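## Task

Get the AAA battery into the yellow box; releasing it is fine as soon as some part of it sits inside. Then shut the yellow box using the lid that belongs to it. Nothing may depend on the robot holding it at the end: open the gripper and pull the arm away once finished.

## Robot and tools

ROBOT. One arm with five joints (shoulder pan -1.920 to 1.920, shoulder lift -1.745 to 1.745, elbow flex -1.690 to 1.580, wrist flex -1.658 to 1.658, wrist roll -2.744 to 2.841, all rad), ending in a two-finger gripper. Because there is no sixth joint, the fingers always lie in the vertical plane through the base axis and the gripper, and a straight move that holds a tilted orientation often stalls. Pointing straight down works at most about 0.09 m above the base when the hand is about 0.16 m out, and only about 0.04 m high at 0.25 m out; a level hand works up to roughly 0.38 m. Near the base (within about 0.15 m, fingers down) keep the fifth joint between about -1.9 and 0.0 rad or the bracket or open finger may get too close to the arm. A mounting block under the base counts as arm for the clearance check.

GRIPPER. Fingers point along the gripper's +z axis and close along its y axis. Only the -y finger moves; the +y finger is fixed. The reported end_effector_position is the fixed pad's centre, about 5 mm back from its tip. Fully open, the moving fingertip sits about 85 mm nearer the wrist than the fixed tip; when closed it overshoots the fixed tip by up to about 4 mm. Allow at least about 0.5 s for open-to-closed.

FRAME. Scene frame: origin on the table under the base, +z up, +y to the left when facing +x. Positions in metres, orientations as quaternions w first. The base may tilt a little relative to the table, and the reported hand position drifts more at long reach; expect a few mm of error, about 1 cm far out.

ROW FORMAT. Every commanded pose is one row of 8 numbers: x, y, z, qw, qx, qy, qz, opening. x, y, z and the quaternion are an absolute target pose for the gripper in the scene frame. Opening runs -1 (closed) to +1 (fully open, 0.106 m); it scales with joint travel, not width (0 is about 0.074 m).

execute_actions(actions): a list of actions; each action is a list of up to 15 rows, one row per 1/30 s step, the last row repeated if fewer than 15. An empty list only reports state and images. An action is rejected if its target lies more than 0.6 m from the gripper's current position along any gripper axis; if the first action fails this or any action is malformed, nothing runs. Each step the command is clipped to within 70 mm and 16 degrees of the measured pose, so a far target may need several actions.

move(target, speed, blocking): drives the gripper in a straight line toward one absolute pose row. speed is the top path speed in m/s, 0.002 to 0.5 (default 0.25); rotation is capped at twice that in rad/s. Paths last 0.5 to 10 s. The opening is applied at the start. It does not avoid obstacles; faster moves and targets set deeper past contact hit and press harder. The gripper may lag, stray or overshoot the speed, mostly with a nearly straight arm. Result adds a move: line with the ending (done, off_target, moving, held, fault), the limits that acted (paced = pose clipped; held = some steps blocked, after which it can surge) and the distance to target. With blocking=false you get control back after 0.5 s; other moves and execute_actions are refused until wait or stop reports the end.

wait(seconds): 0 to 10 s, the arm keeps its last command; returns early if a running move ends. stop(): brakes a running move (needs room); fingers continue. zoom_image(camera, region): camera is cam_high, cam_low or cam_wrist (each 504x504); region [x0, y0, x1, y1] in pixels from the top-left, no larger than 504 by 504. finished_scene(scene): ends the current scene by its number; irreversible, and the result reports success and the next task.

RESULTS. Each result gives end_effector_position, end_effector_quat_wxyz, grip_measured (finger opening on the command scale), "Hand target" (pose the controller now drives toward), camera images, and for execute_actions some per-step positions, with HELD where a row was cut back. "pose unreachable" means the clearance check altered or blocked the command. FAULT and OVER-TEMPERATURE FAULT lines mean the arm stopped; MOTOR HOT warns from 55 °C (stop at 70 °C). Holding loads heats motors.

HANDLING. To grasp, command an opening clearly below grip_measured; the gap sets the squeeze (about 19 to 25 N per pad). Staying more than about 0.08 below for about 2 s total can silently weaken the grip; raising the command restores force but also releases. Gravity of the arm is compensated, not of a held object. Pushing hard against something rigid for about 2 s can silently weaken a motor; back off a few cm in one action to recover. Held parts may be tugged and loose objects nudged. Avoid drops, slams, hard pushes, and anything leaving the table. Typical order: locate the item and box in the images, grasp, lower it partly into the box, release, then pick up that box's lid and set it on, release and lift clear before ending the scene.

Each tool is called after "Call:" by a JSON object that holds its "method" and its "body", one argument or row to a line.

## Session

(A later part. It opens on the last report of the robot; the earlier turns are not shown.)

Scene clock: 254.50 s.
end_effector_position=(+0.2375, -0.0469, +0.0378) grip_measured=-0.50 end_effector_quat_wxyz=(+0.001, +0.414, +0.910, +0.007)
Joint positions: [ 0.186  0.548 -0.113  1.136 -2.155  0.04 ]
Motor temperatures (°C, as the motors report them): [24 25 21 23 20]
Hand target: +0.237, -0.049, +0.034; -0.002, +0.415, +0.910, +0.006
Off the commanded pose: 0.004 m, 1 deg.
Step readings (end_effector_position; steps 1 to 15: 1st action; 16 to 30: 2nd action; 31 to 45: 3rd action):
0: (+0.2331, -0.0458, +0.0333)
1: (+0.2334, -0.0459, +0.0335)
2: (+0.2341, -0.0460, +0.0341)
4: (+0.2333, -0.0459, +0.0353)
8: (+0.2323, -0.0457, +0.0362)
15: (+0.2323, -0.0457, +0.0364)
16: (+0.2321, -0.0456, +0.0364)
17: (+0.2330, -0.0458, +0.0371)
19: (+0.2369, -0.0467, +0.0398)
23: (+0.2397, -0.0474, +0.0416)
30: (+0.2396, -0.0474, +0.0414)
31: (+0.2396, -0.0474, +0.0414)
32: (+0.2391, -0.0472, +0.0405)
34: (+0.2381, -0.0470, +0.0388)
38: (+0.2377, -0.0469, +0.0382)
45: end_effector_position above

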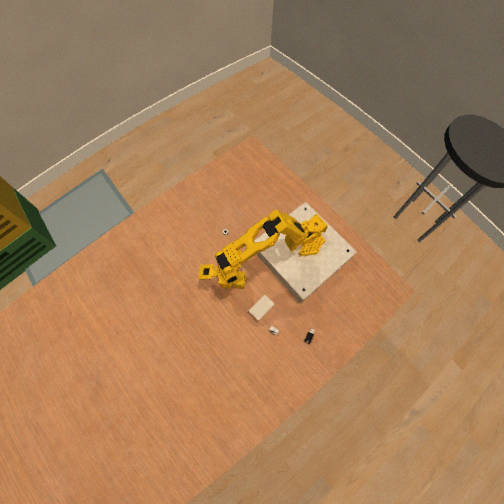

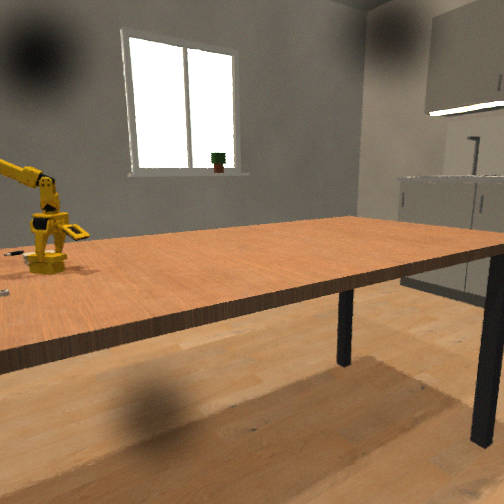

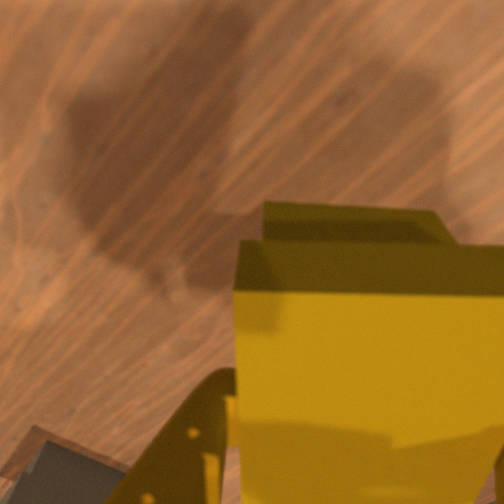

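Centred now. Lower slowly, biasing x to stay put.

Call:
{"method": "move", "body": {
  "target": [0.235,-0.048,0.018,0,0.415,0.91,0,-0.55],
  "speed": 0.012
}}

Call:
{"method": "zoom_image", "body": {
  "camera": "cam_low",
  "region": [0, 220, 100, 300]
}}

Scene clock: 263.20 s.
end_effector_position=(+0.2435, -0.0481, +0.0327) grip_measured=-0.50 end_effector_quat_wxyz=(+0.022, +0.414, +0.910, +0.011)
Joint positions: [ 0.186  0.561 -0.092  1.058 -2.155  0.04 ]
Motor temperatures (°C, as the motors report them): [24 25 21 23 20]
Hand target: +0.235, -0.048, +0.019; -0.001, +0.415, +0.910, +0.006
Off the commanded pose: 0.017 m, 3 deg.
move: off_target

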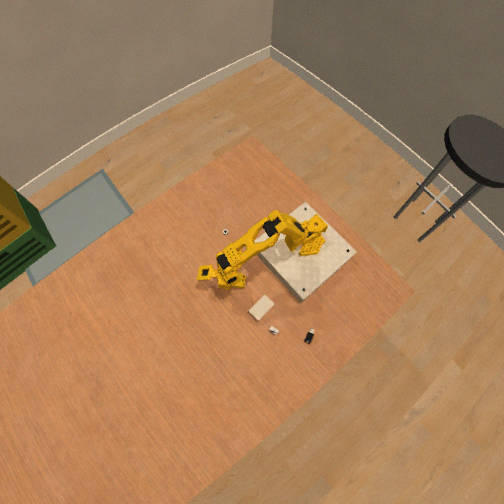

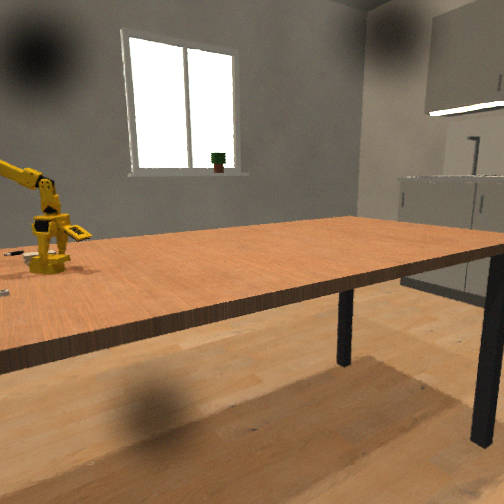

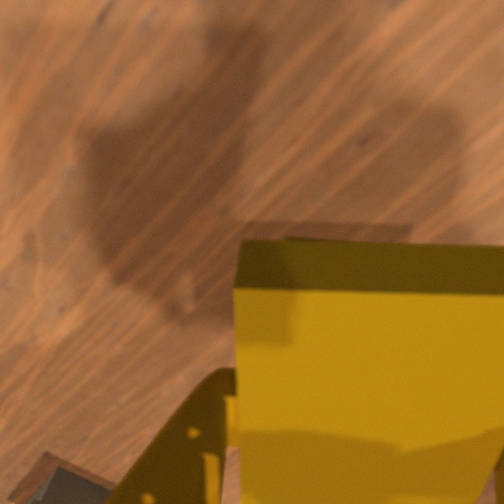

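Region (0, 220, 100, 300) of cam_low's 504x504 image, scaled by 5.040, with more detail than that image has; it fills the top 403 rows of this view, and the rest is white.

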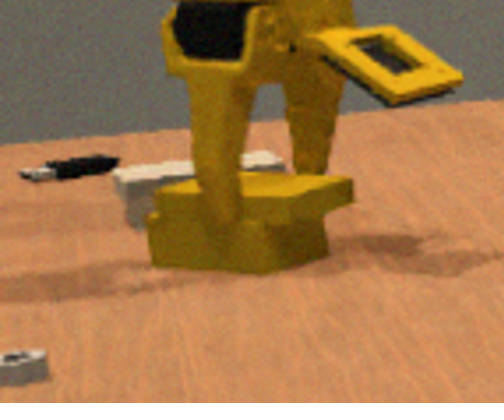

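Call:
{"method": "execute_actions", "body": {
  "actions": [
    [[0.236,-0.048,0.04,0,0.415,0.91,0,-0.55]],
    [[0.233,-0.048,0.036,0,0.415,0.91,0,-0.55]],
    [[0.232,-0.048,0.031,0,0.415,0.91,0,-0.55]]
  ]
}}

Call:
{"method": "zoom_image", "body": {
  "camera": "cam_low",
  "region": [0, 220, 100, 300]
}}

Scene clock: 270.57 s.
end_effector_position=(+0.2341, -0.0464, +0.0331) grip_measured=-0.50 end_effector_quat_wxyz=(-0.000, +0.415, +0.910, +0.007)
Joint positions: [ 0.188  0.54  -0.062  1.096 -2.155  0.04 ]
Motor temperatures (°C, as the motors report them): [24 25 21 23 20]
Hand target: +0.232, -0.048, +0.031; -0.002, +0.415, +0.910, +0.006
Off the commanded pose: 0.003 m, 1 deg.
Step readings (end_effector_position; steps 1 to 15: 1st action; 16 to 30: 2nd action; 31 to 45: 3rd action):
0: (+0.2435, -0.0481, +0.0327)
1: (+0.2435, -0.0481, +0.0327)
2: (+0.2438, -0.0482, +0.0336)
4: (+0.2404, -0.0475, +0.0350)
8: (+0.2345, -0.0462, +0.0354)
15: (+0.2341, -0.0461, +0.0356)
16: (+0.2341, -0.0461, +0.0356)
17: (+0.2344, -0.0461, +0.0361)
19: (+0.2331, -0.0458, +0.0353)
23: (+0.2334, -0.0459, +0.0352)
30: (+0.2334, -0.0459, +0.0352)
31: (+0.2333, -0.0459, +0.0350)
32: (+0.2329, -0.0461, +0.0343)
34: (+0.2329, -0.0461, +0.0331)
38: (+0.2341, -0.0464, +0.0331)
45: end_effector_position above

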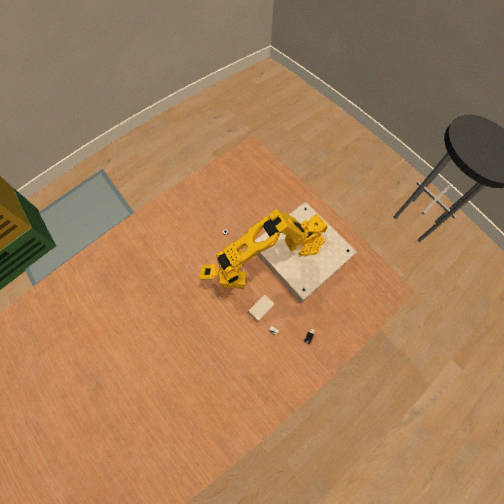

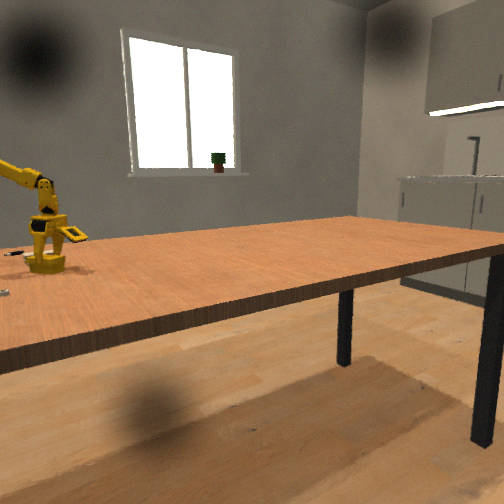

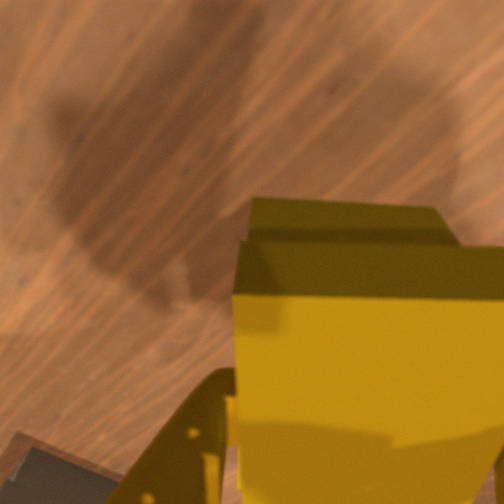

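Region (0, 220, 100, 300) of cam_low's 504x504 image, scaled by 5.040, with more detail than that image has; it fills the top 403 rows of this view, and the rest is white.

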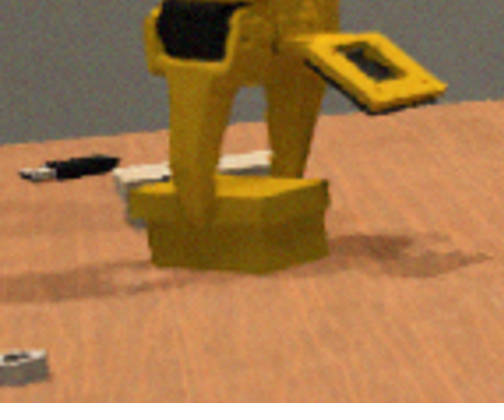

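Call:
{"method": "execute_actions", "body": {
  "actions": [
    [[0.235,-0.047,0.031,0,0.415,0.91,0,-0.55]],
    [[0.236,-0.047,0.029,0,0.415,0.91,0,-0.55]],
    [[0.236,-0.047,0.027,0,0.415,0.91,0,-0.55]]
  ]
}}

Call:
{"method": "zoom_image", "body": {
  "camera": "cam_low",
  "region": [0, 220, 100, 300]
}}

Scene clock: 279.37 s.
end_effector_position=(+0.2378, -0.0472, +0.0330) grip_measured=-0.50 end_effector_quat_wxyz=(+0.007, +0.415, +0.910, +0.008)
Joint positions: [ 0.188  0.554 -0.084  1.09  -2.155  0.04 ]
Motor temperatures (°C, as the motors report them): [24 25 21 23 20]
Hand target: +0.236, -0.047, +0.027; -0.001, +0.415, +0.910, +0.006
Off the commanded pose: 0.006 m, 1 deg.
Step readings (end_effector_position; steps 1 to 15: 1st action; 16 to 30: 2nd action; 31 to 45: 3rd action):
0: (+0.2341, -0.0464, +0.0331)
1: (+0.2341, -0.0464, +0.0331)
2: (+0.2341, -0.0464, +0.0331)
4: (+0.2351, -0.0466, +0.0337)
8: (+0.2354, -0.0467, +0.0339)
15: (+0.2354, -0.0467, +0.0339)
16: (+0.2354, -0.0467, +0.0339)
17: (+0.2356, -0.0468, +0.0337)
19: (+0.2363, -0.0469, +0.0335)
23: (+0.2369, -0.0470, +0.0334)
30: (+0.2369, -0.0470, +0.0334)
31: (+0.2369, -0.0470, +0.0334)
32: (+0.2369, -0.0471, +0.0331)
34: (+0.2378, -0.0472, +0.0333)
38: (+0.2378, -0.0472, +0.0330)
45: end_effector_position above

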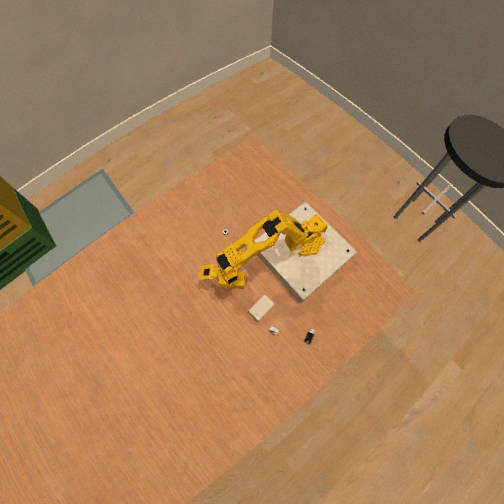

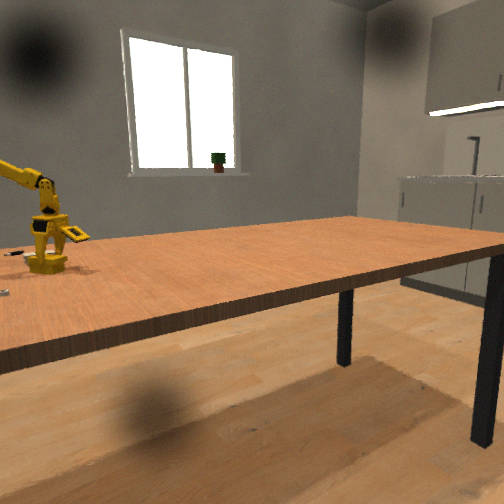

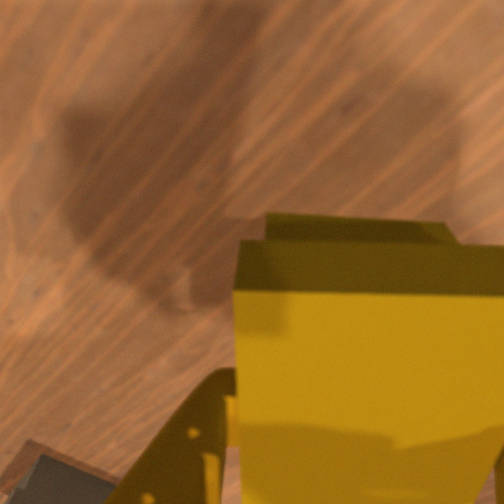

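Region (0, 220, 100, 300) of cam_low's 504x504 image, scaled by 5.040, with more detail than that image has; it fills the top 403 rows of this view, and the rest is white.

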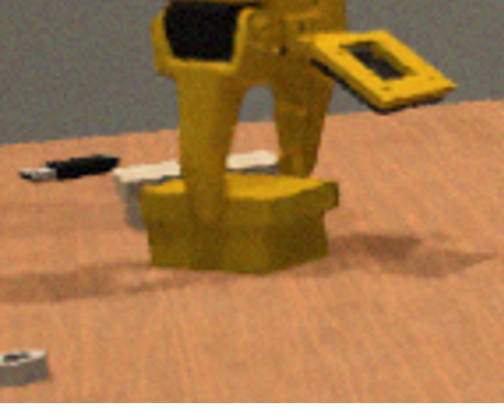

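Call:
{"method": "execute_actions", "body": {
  "actions": [
    [[0.234,-0.0485,0.029,0,0.415,0.91,0,-0.55]],
    [[0.234,-0.0485,0.028,0,0.415,0.91,0,-0.47]],
    [[0.234,-0.0485,0.028,0,0.415,0.91,0,-0.38]]
  ]
}}

Call:
{"method": "zoom_image", "body": {
  "camera": "cam_low",
  "region": [0, 220, 100, 300]
}}

Scene clock: 289.47 s.
end_effector_position=(+0.2383, -0.0474, +0.0331) grip_measured=-0.39 end_effector_quat_wxyz=(+0.008, +0.415, +0.910, +0.008)
Joint positions: [ 0.188  0.554 -0.084  1.087 -2.155  0.048]
Motor temperatures (°C, as the motors report them): [24 25 21 23 20]
Hand target: +0.234, -0.048, +0.028; -0.001, +0.415, +0.910, +0.006
Off the commanded pose: 0.007 m, 1 deg.
Step readings (end_effector_position; steps 1 to 15: 1st action; 16 to 30: 2nd action; 31 to 45: 3rd action):
0: (+0.2378, -0.0472, +0.0330)
1: (+0.2378, -0.0472, +0.0330)
2: (+0.2378, -0.0472, +0.0330)
4: (+0.2378, -0.0472, +0.0330)
8: (+0.2378, -0.0472, +0.0330)
15: (+0.2378, -0.0472, +0.0330)
16: (+0.2378, -0.0472, +0.0330)
17: (+0.2378, -0.0472, +0.0330)
19: (+0.2380, -0.0473, +0.0330)
23: (+0.2380, -0.0473, +0.0330)
30: (+0.2380, -0.0473, +0.0330)
31: (+0.2380, -0.0473, +0.0330)
32: (+0.2380, -0.0473, +0.0330)
34: (+0.2383, -0.0474, +0.0331)
38: (+0.2383, -0.0474, +0.0331)
45: end_effector_position above

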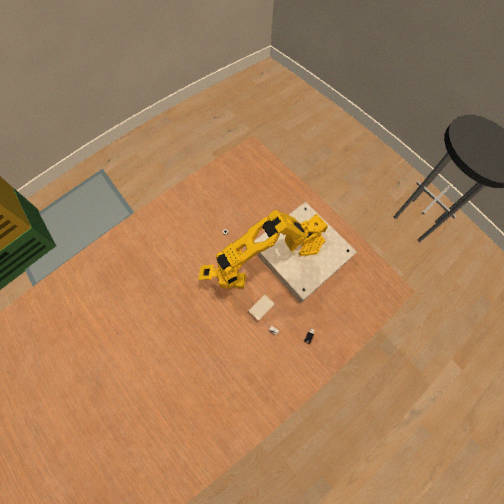

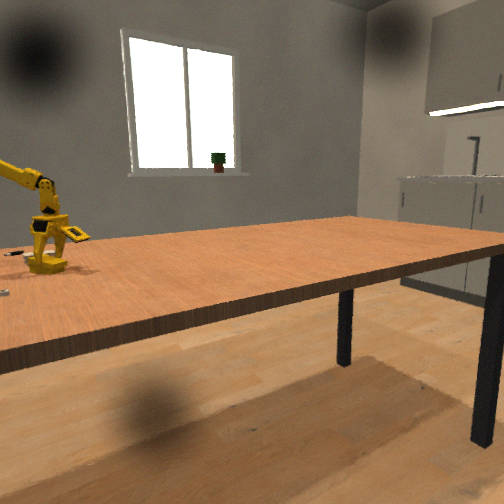

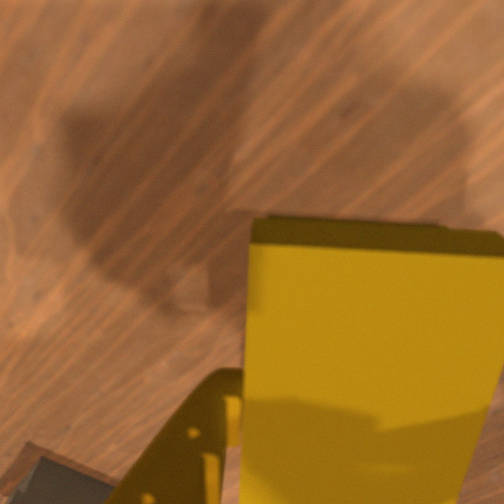

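Region (0, 220, 100, 300) of cam_low's 504x504 image, scaled by 5.040, with more detail than that image has; it fills the top 403 rows of this view, and the rest is white.

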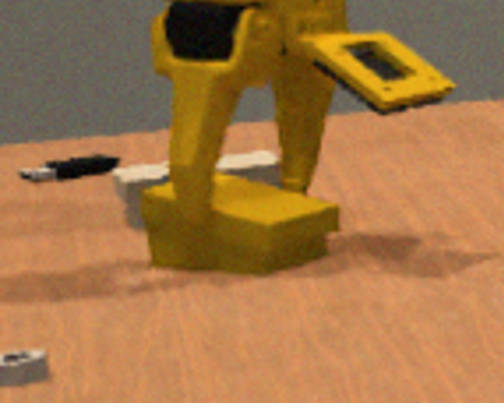

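Call:
{"method": "move", "body": {
  "target": [0.236,-0.044,0.06,0,0.415,0.91,0,-0.3],
  "speed": 0.05
}}

Call:
{"method": "move", "body": {
  "target": [0.214,-0.048,0.06,0,0.415,0.91,0,-1],
  "speed": 0.05
}}

Call:
{"method": "move", "body": {
  "target": [0.21,-0.046,0.034,0,0.415,0.91,0,-1],
  "speed": 0.015
}}

Call:
{"method": "zoom_image", "body": {
  "camera": "cam_low",
  "region": [0, 220, 100, 300]
}}

Scene clock: 299.03 s.
end_effector_position=(+0.2337, -0.0455, +0.0559) grip_measured=-0.31 end_effector_quat_wxyz=(-0.007, +0.415, +0.910, +0.005)
Joint positions: [ 0.183  0.479 -0.144  1.253 -2.159  0.053]
Motor temperatures (°C, as the motors report them): [24 25 21 23 20]
Hand target: +0.235, -0.044, +0.060; -0.002, +0.415, +0.910, +0.006
Off the commanded pose: 0.005 m, 1 deg.
move: done

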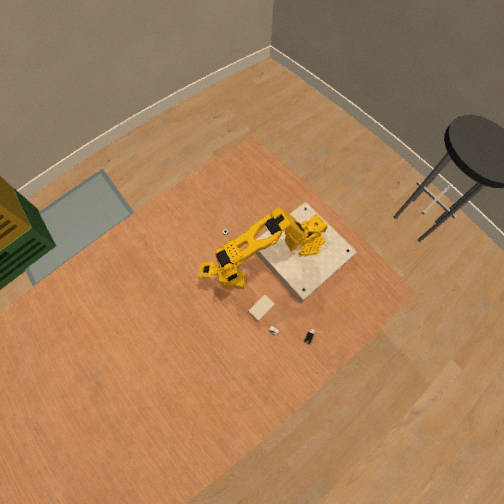

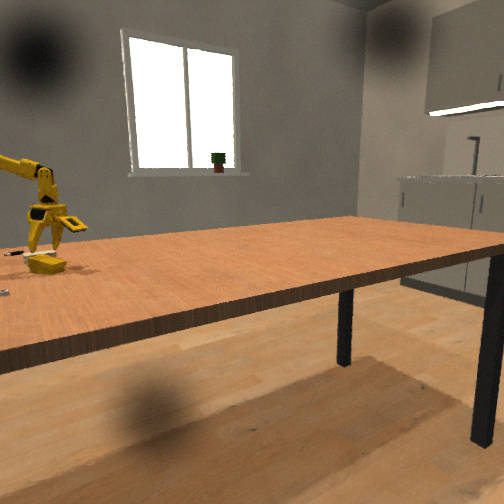

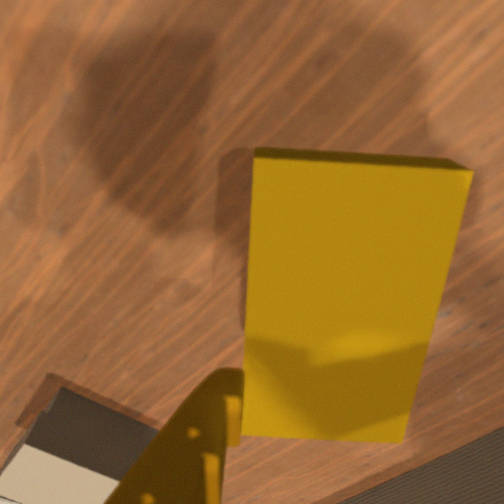

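Scene clock: 299.87 s.
end_effector_position=(+0.2150, -0.0458, +0.0598) grip_measured=-0.99 end_effector_quat_wxyz=(-0.004, +0.415, +0.910, +0.006)
Joint positions: [ 0.203  0.304  0.094  1.184 -2.14   0.003]
Motor temperatures (°C, as the motors report them): [24 25 21 23 20]
Hand target: +0.214, -0.048, +0.060; -0.001, +0.415, +0.910, +0.006
Off the commanded pose: 0.002 m, 1 deg.
move: done

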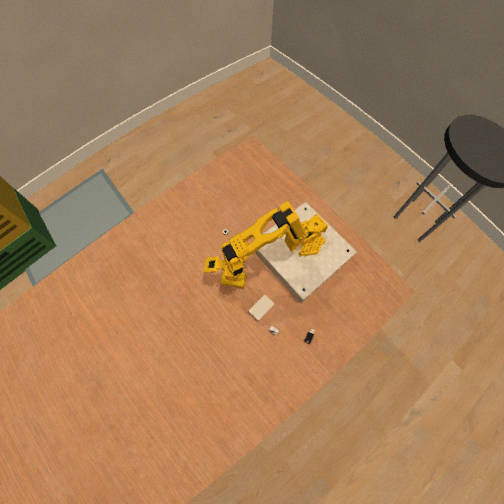

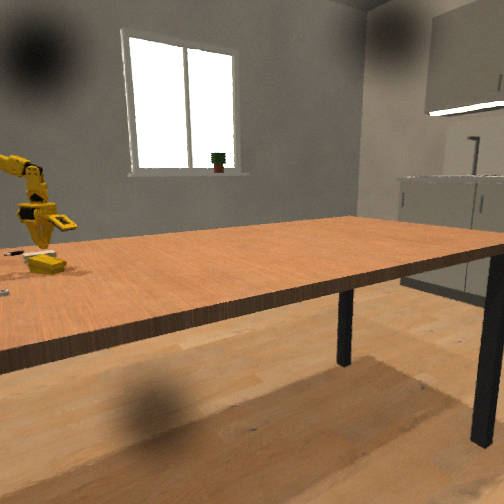

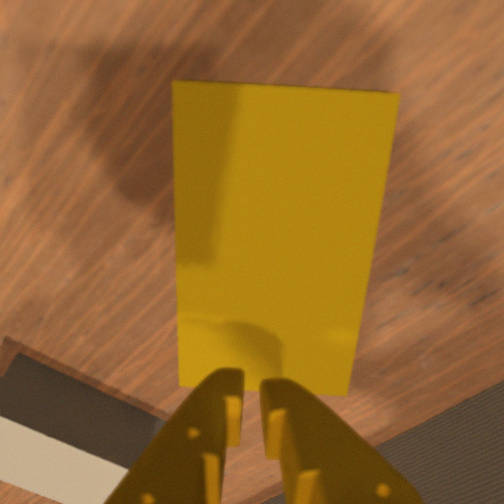

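Scene clock: 301.83 s.
end_effector_position=(+0.2155, -0.0457, +0.0405) grip_measured=-0.99 end_effector_quat_wxyz=(+0.012, +0.415, +0.910, +0.009)
Joint positions: [ 0.203  0.336  0.204  1.009 -2.14   0.003]
Motor temperatures (°C, as the motors report them): [24 25 21 23 20]
Hand target: +0.210, -0.046, +0.034; -0.001, +0.415, +0.910, +0.006
Off the commanded pose: 0.008 m, 2 deg.
move: done

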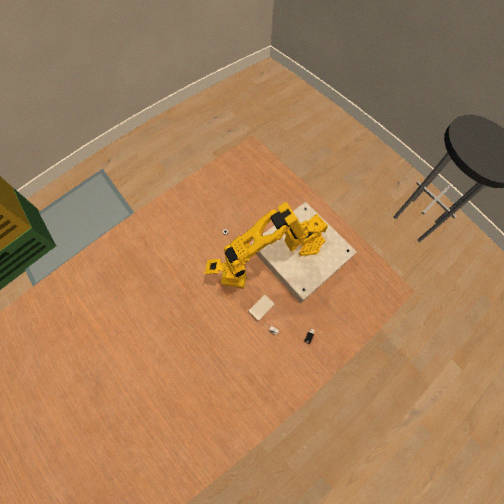

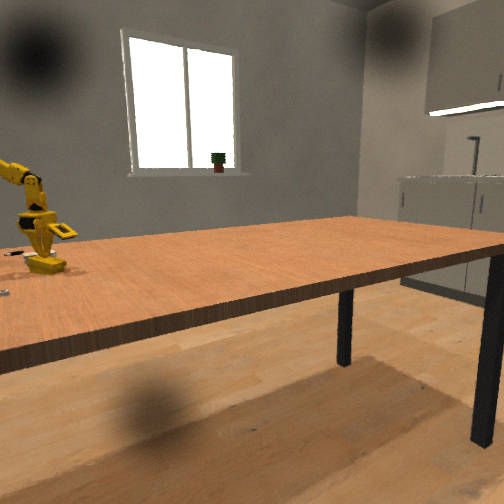

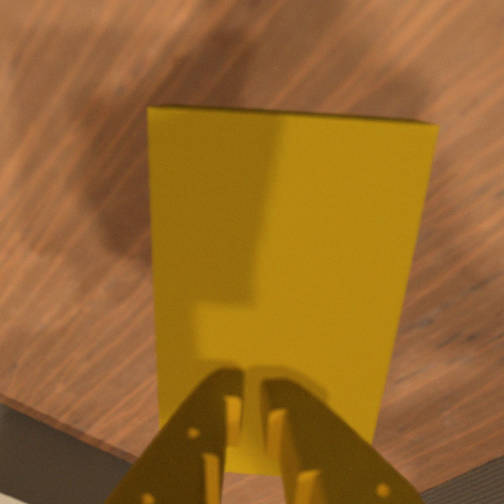

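Region (0, 220, 100, 300) of cam_low's 504x504 image, scaled by 5.040, with more detail than that image has; it fills the top 403 rows of this view, and the rest is white.

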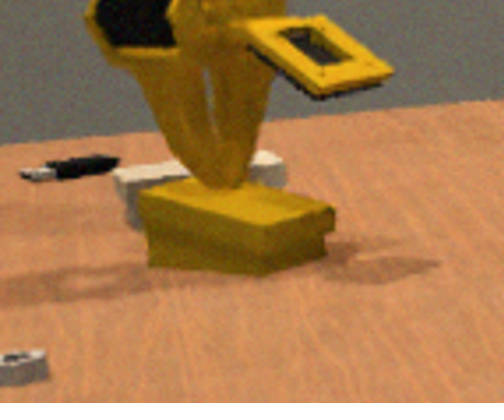

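Touching; press and drag back toward the rear.

Call:
{"method": "move", "body": {
  "target": [0.205,-0.039,0.03,0,0.415,0.91,0,-1],
  "speed": 0.015
}}

Call:
{"method": "zoom_image", "body": {
  "camera": "cam_low",
  "region": [0, 220, 100, 300]
}}

Scene clock: 312.73 s.
end_effector_position=(+0.2143, -0.0451, +0.0389) grip_measured=-0.99 end_effector_quat_wxyz=(+0.024, +0.418, +0.908, +0.011)
Joint positions: [ 0.201  0.304  0.269  0.952 -2.149  0.003]
Motor temperatures (°C, as the motors report them): [24 25 21 23 20]
Hand target: +0.205, -0.039, +0.030; -0.003, +0.415, +0.910, +0.006
Off the commanded pose: 0.014 m, 3 deg.
move: off_target

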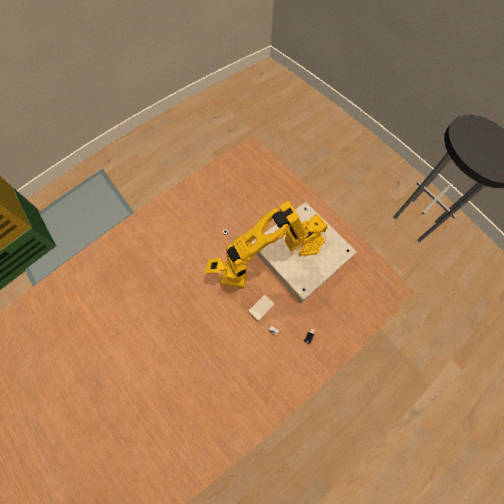

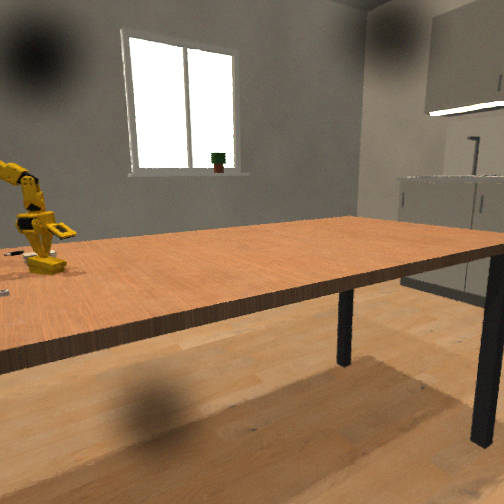

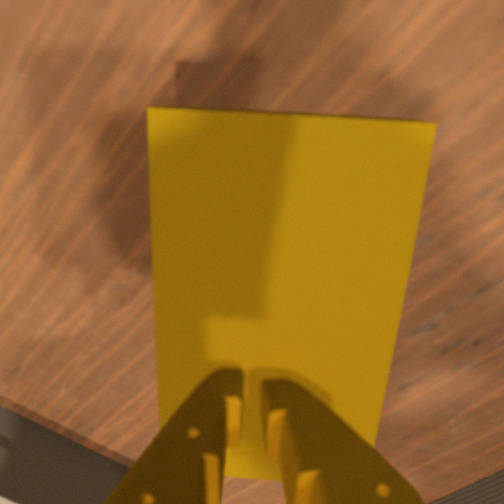

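Region (0, 220, 100, 300) of cam_low's 504x504 image, scaled by 5.040, with more detail than that image has; it fills the top 403 rows of this view, and the rest is white.

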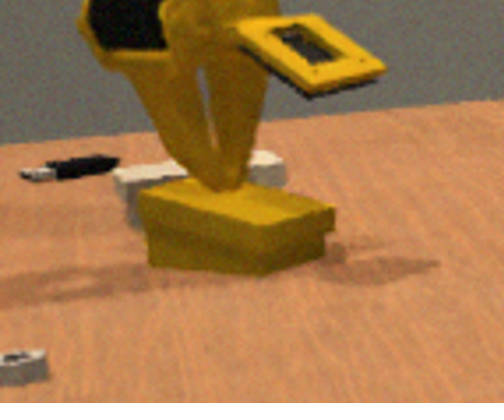

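Call:
{"method": "move", "body": {
  "target": [0.214,-0.046,0.06,0,0.415,0.91,0,-1],
  "speed": 0.05
}}

Call:
{"method": "move", "body": {
  "target": [0.256,-0.097,0.055,0,0.415,0.91,0,-1],
  "speed": 0.08
}}

Call:
{"method": "move", "body": {
  "target": [0.253,-0.097,0.022,0,0.415,0.91,0,-1],
  "speed": 0.03
}}

Call:
{"method": "zoom_image", "body": {
  "camera": "cam_low",
  "region": [0, 220, 100, 300]
}}

Scene clock: 328.90 s.
end_effector_position=(+0.2129, -0.0449, +0.0567) grip_measured=-0.99 end_effector_quat_wxyz=(-0.005, +0.418, +0.909, +0.006)
Joint positions: [ 0.201  0.296  0.129  1.158 -2.147  0.003]
Motor temperatures (°C, as the motors report them): [24 25 21 23 20]
Hand target: +0.214, -0.046, +0.060; -0.001, +0.415, +0.910, +0.006
Off the commanded pose: 0.004 m, 1 deg.
move: done

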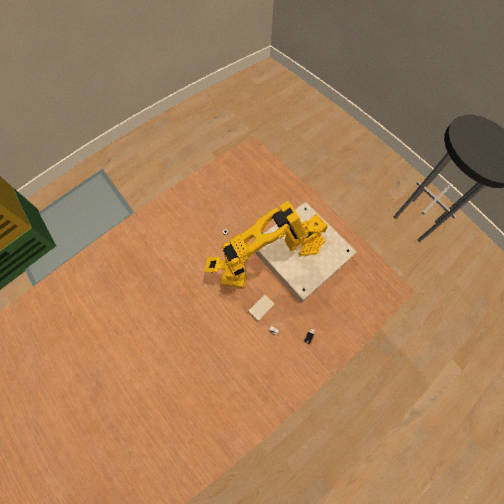

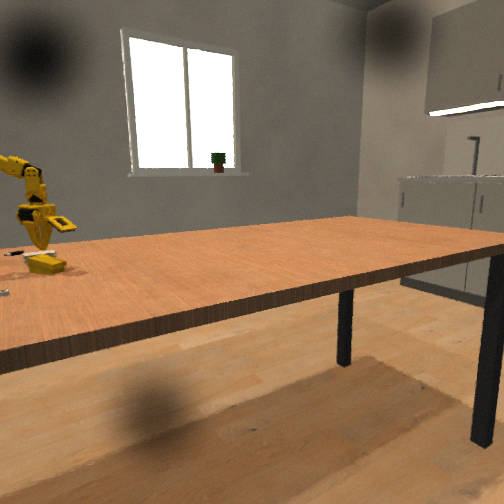

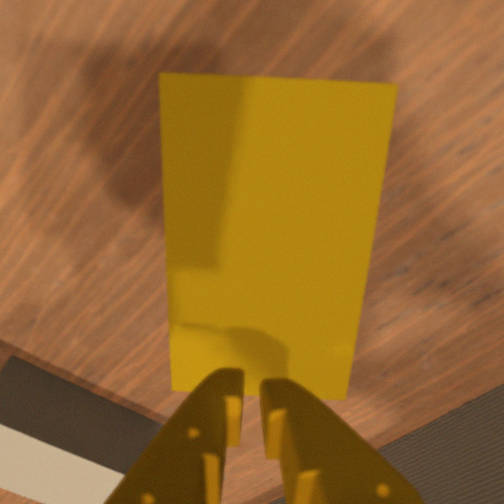

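Scene clock: 330.30 s.
end_effector_position=(+0.2584, -0.0971, +0.0610) grip_measured=-0.99 end_effector_quat_wxyz=(+0.014, +0.414, +0.910, +0.007)
Joint positions: [ 0.349  0.85  -0.808  1.503 -1.992  0.003]
Motor temperatures (°C, as the motors report them): [24 25 21 23 20]
Hand target: +0.255, -0.098, +0.056; +0.001, +0.414, +0.910, +0.007
Off the commanded pose: 0.006 m, 2 deg.
move: done

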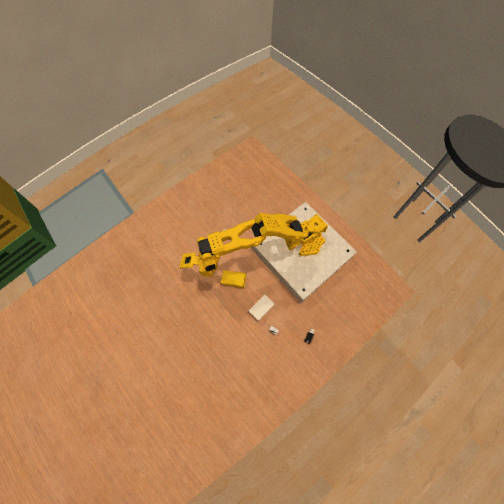

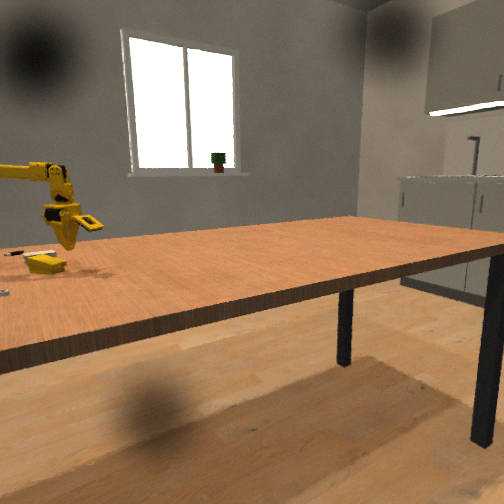

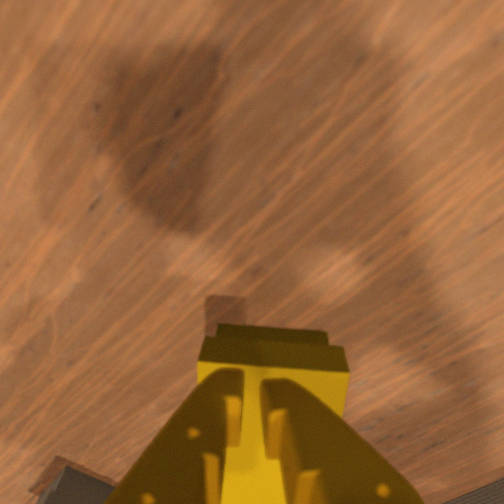

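Scene clock: 331.90 s.
end_effector_position=(+0.2586, -0.0968, +0.0300) grip_measured=-0.99 end_effector_quat_wxyz=(+0.014, +0.414, +0.910, +0.007)
Joint positions: [ 0.349  0.903 -0.673  1.316 -1.992  0.003]
Motor temperatures (°C, as the motors report them): [24 25 21 23 20]
Hand target: +0.254, -0.097, +0.022; -0.000, +0.415, +0.910, +0.007
Off the commanded pose: 0.010 m, 2 deg.
move: done

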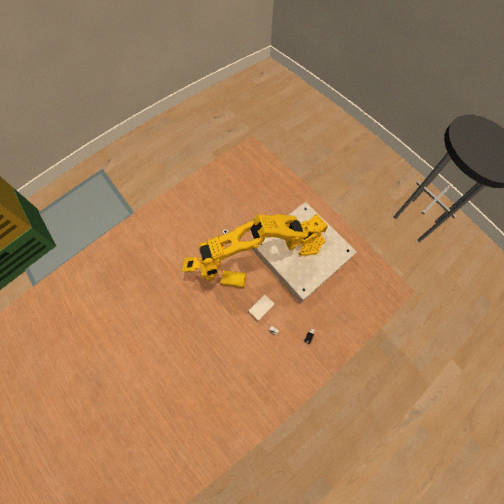

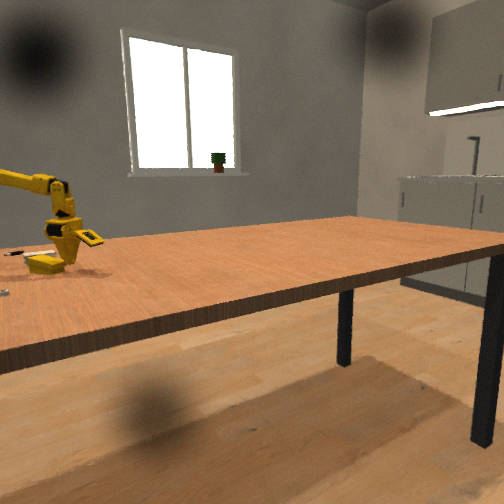

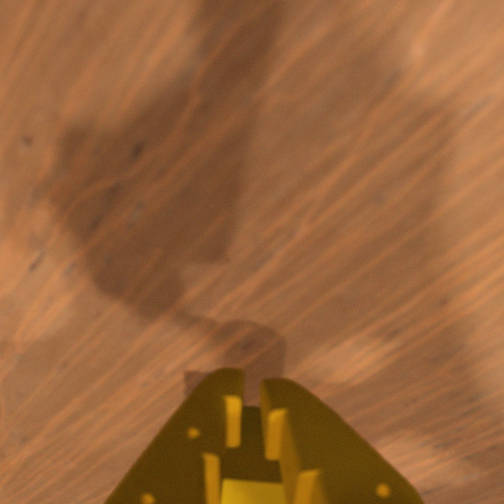

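Region (0, 220, 100, 300) of cam_low's 504x504 image, scaled by 5.040, with more detail than that image has; it fills the top 403 rows of this view, and the rest is white.

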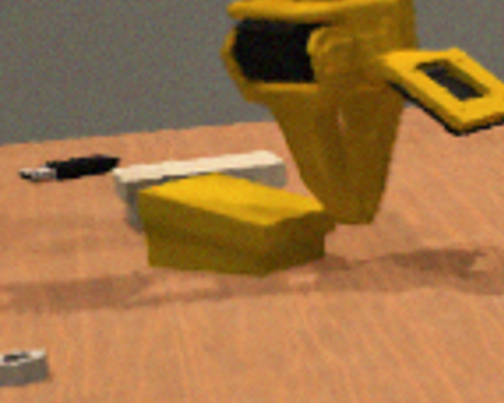

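Push back slowly, tip slightly lower.

Call:
{"method": "move", "body": {
  "target": [0.243,-0.085,0.02,0,0.415,0.91,0,-1],
  "speed": 0.01
}}

Call:
{"method": "zoom_image", "body": {
  "camera": "cam_low",
  "region": [0, 220, 100, 300]
}}

Scene clock: 338.97 s.
end_effector_position=(+0.2423, -0.0871, +0.0188) grip_measured=-0.99 end_effector_quat_wxyz=(-0.005, +0.416, +0.909, +0.006)
Joint positions: [ 0.338  0.787 -0.378  1.175 -2.006  0.003]
Motor temperatures (°C, as the motors report them): [24 25 21 23 20]
Hand target: +0.243, -0.085, +0.020; -0.001, +0.416, +0.910, +0.007
Off the commanded pose: 0.002 m, 1 deg.
move: done

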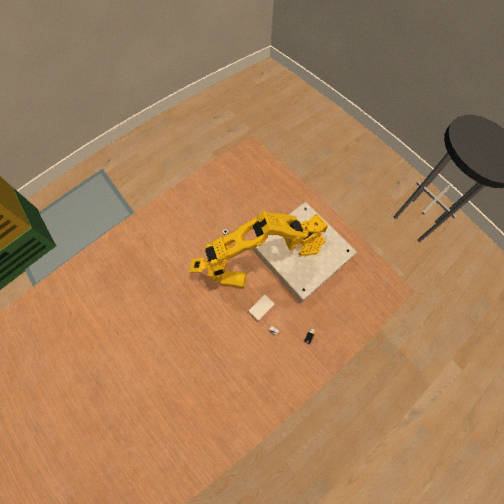

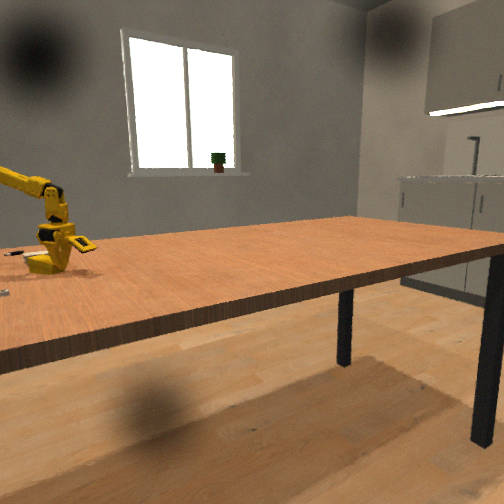

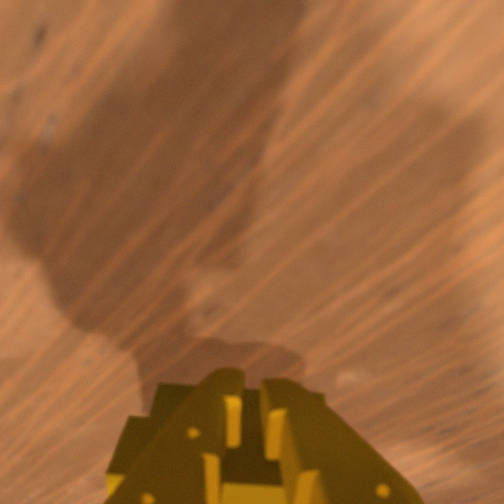

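Region (0, 220, 100, 300) of cam_low's 504x504 image, scaled by 5.040, with more detail than that image has; it fills the top 403 rows of this view, and the rest is white.

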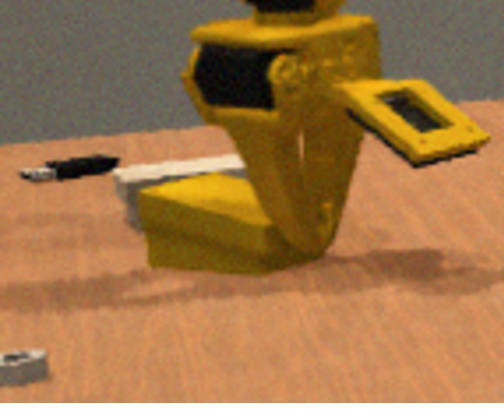

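Call:
{"method": "move", "body": {
  "target": [0.237,-0.078,0.02,0,0.415,0.91,0,-1],
  "speed": 0.008
}}

Call:
{"method": "zoom_image", "body": {
  "camera": "cam_low",
  "region": [0, 220, 100, 300]
}}

Scene clock: 346.07 s.
end_effector_position=(+0.2364, -0.0799, +0.0192) grip_measured=-0.99 end_effector_quat_wxyz=(-0.005, +0.415, +0.910, +0.006)
Joint positions: [ 0.32   0.709 -0.242  1.116 -2.023  0.003]
Motor temperatures (°C, as the motors report them): [24 25 21 23 20]
Hand target: +0.237, -0.078, +0.020; -0.001, +0.415, +0.910, +0.007
Off the commanded pose: 0.002 m, 1 deg.
move: done

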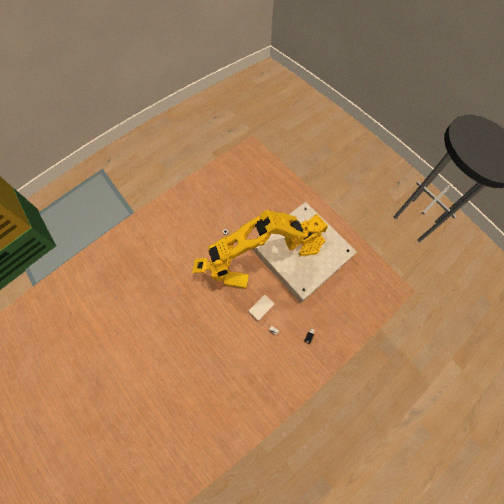

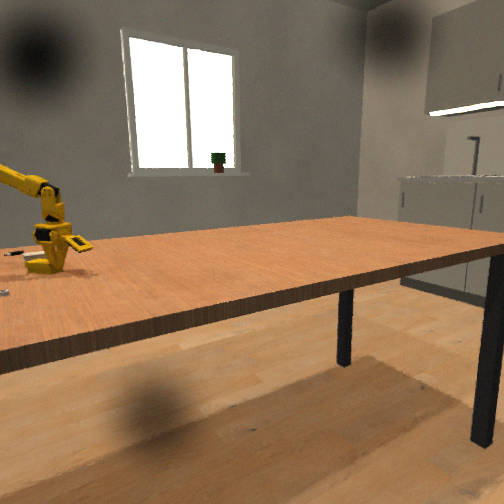

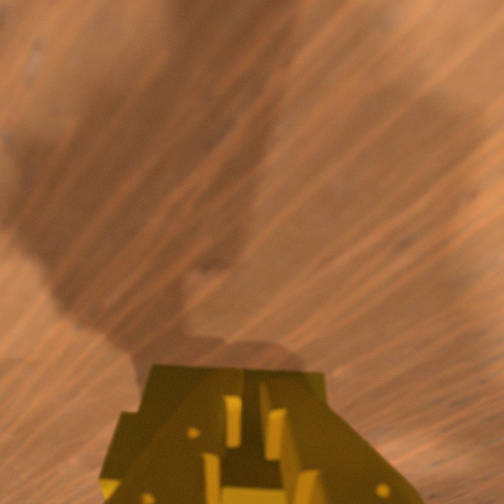

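Region (0, 220, 100, 300) of cam_low's 504x504 image, scaled by 5.040, with more detail than that image has; it fills the top 403 rows of this view, and the rest is white.

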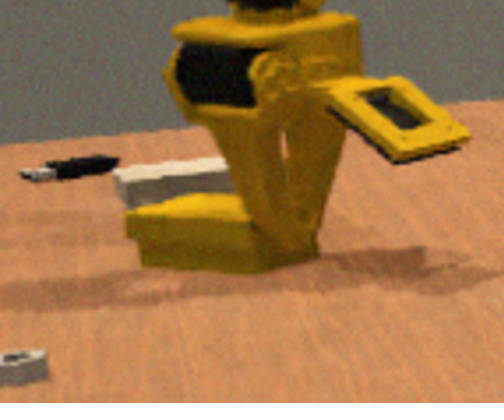

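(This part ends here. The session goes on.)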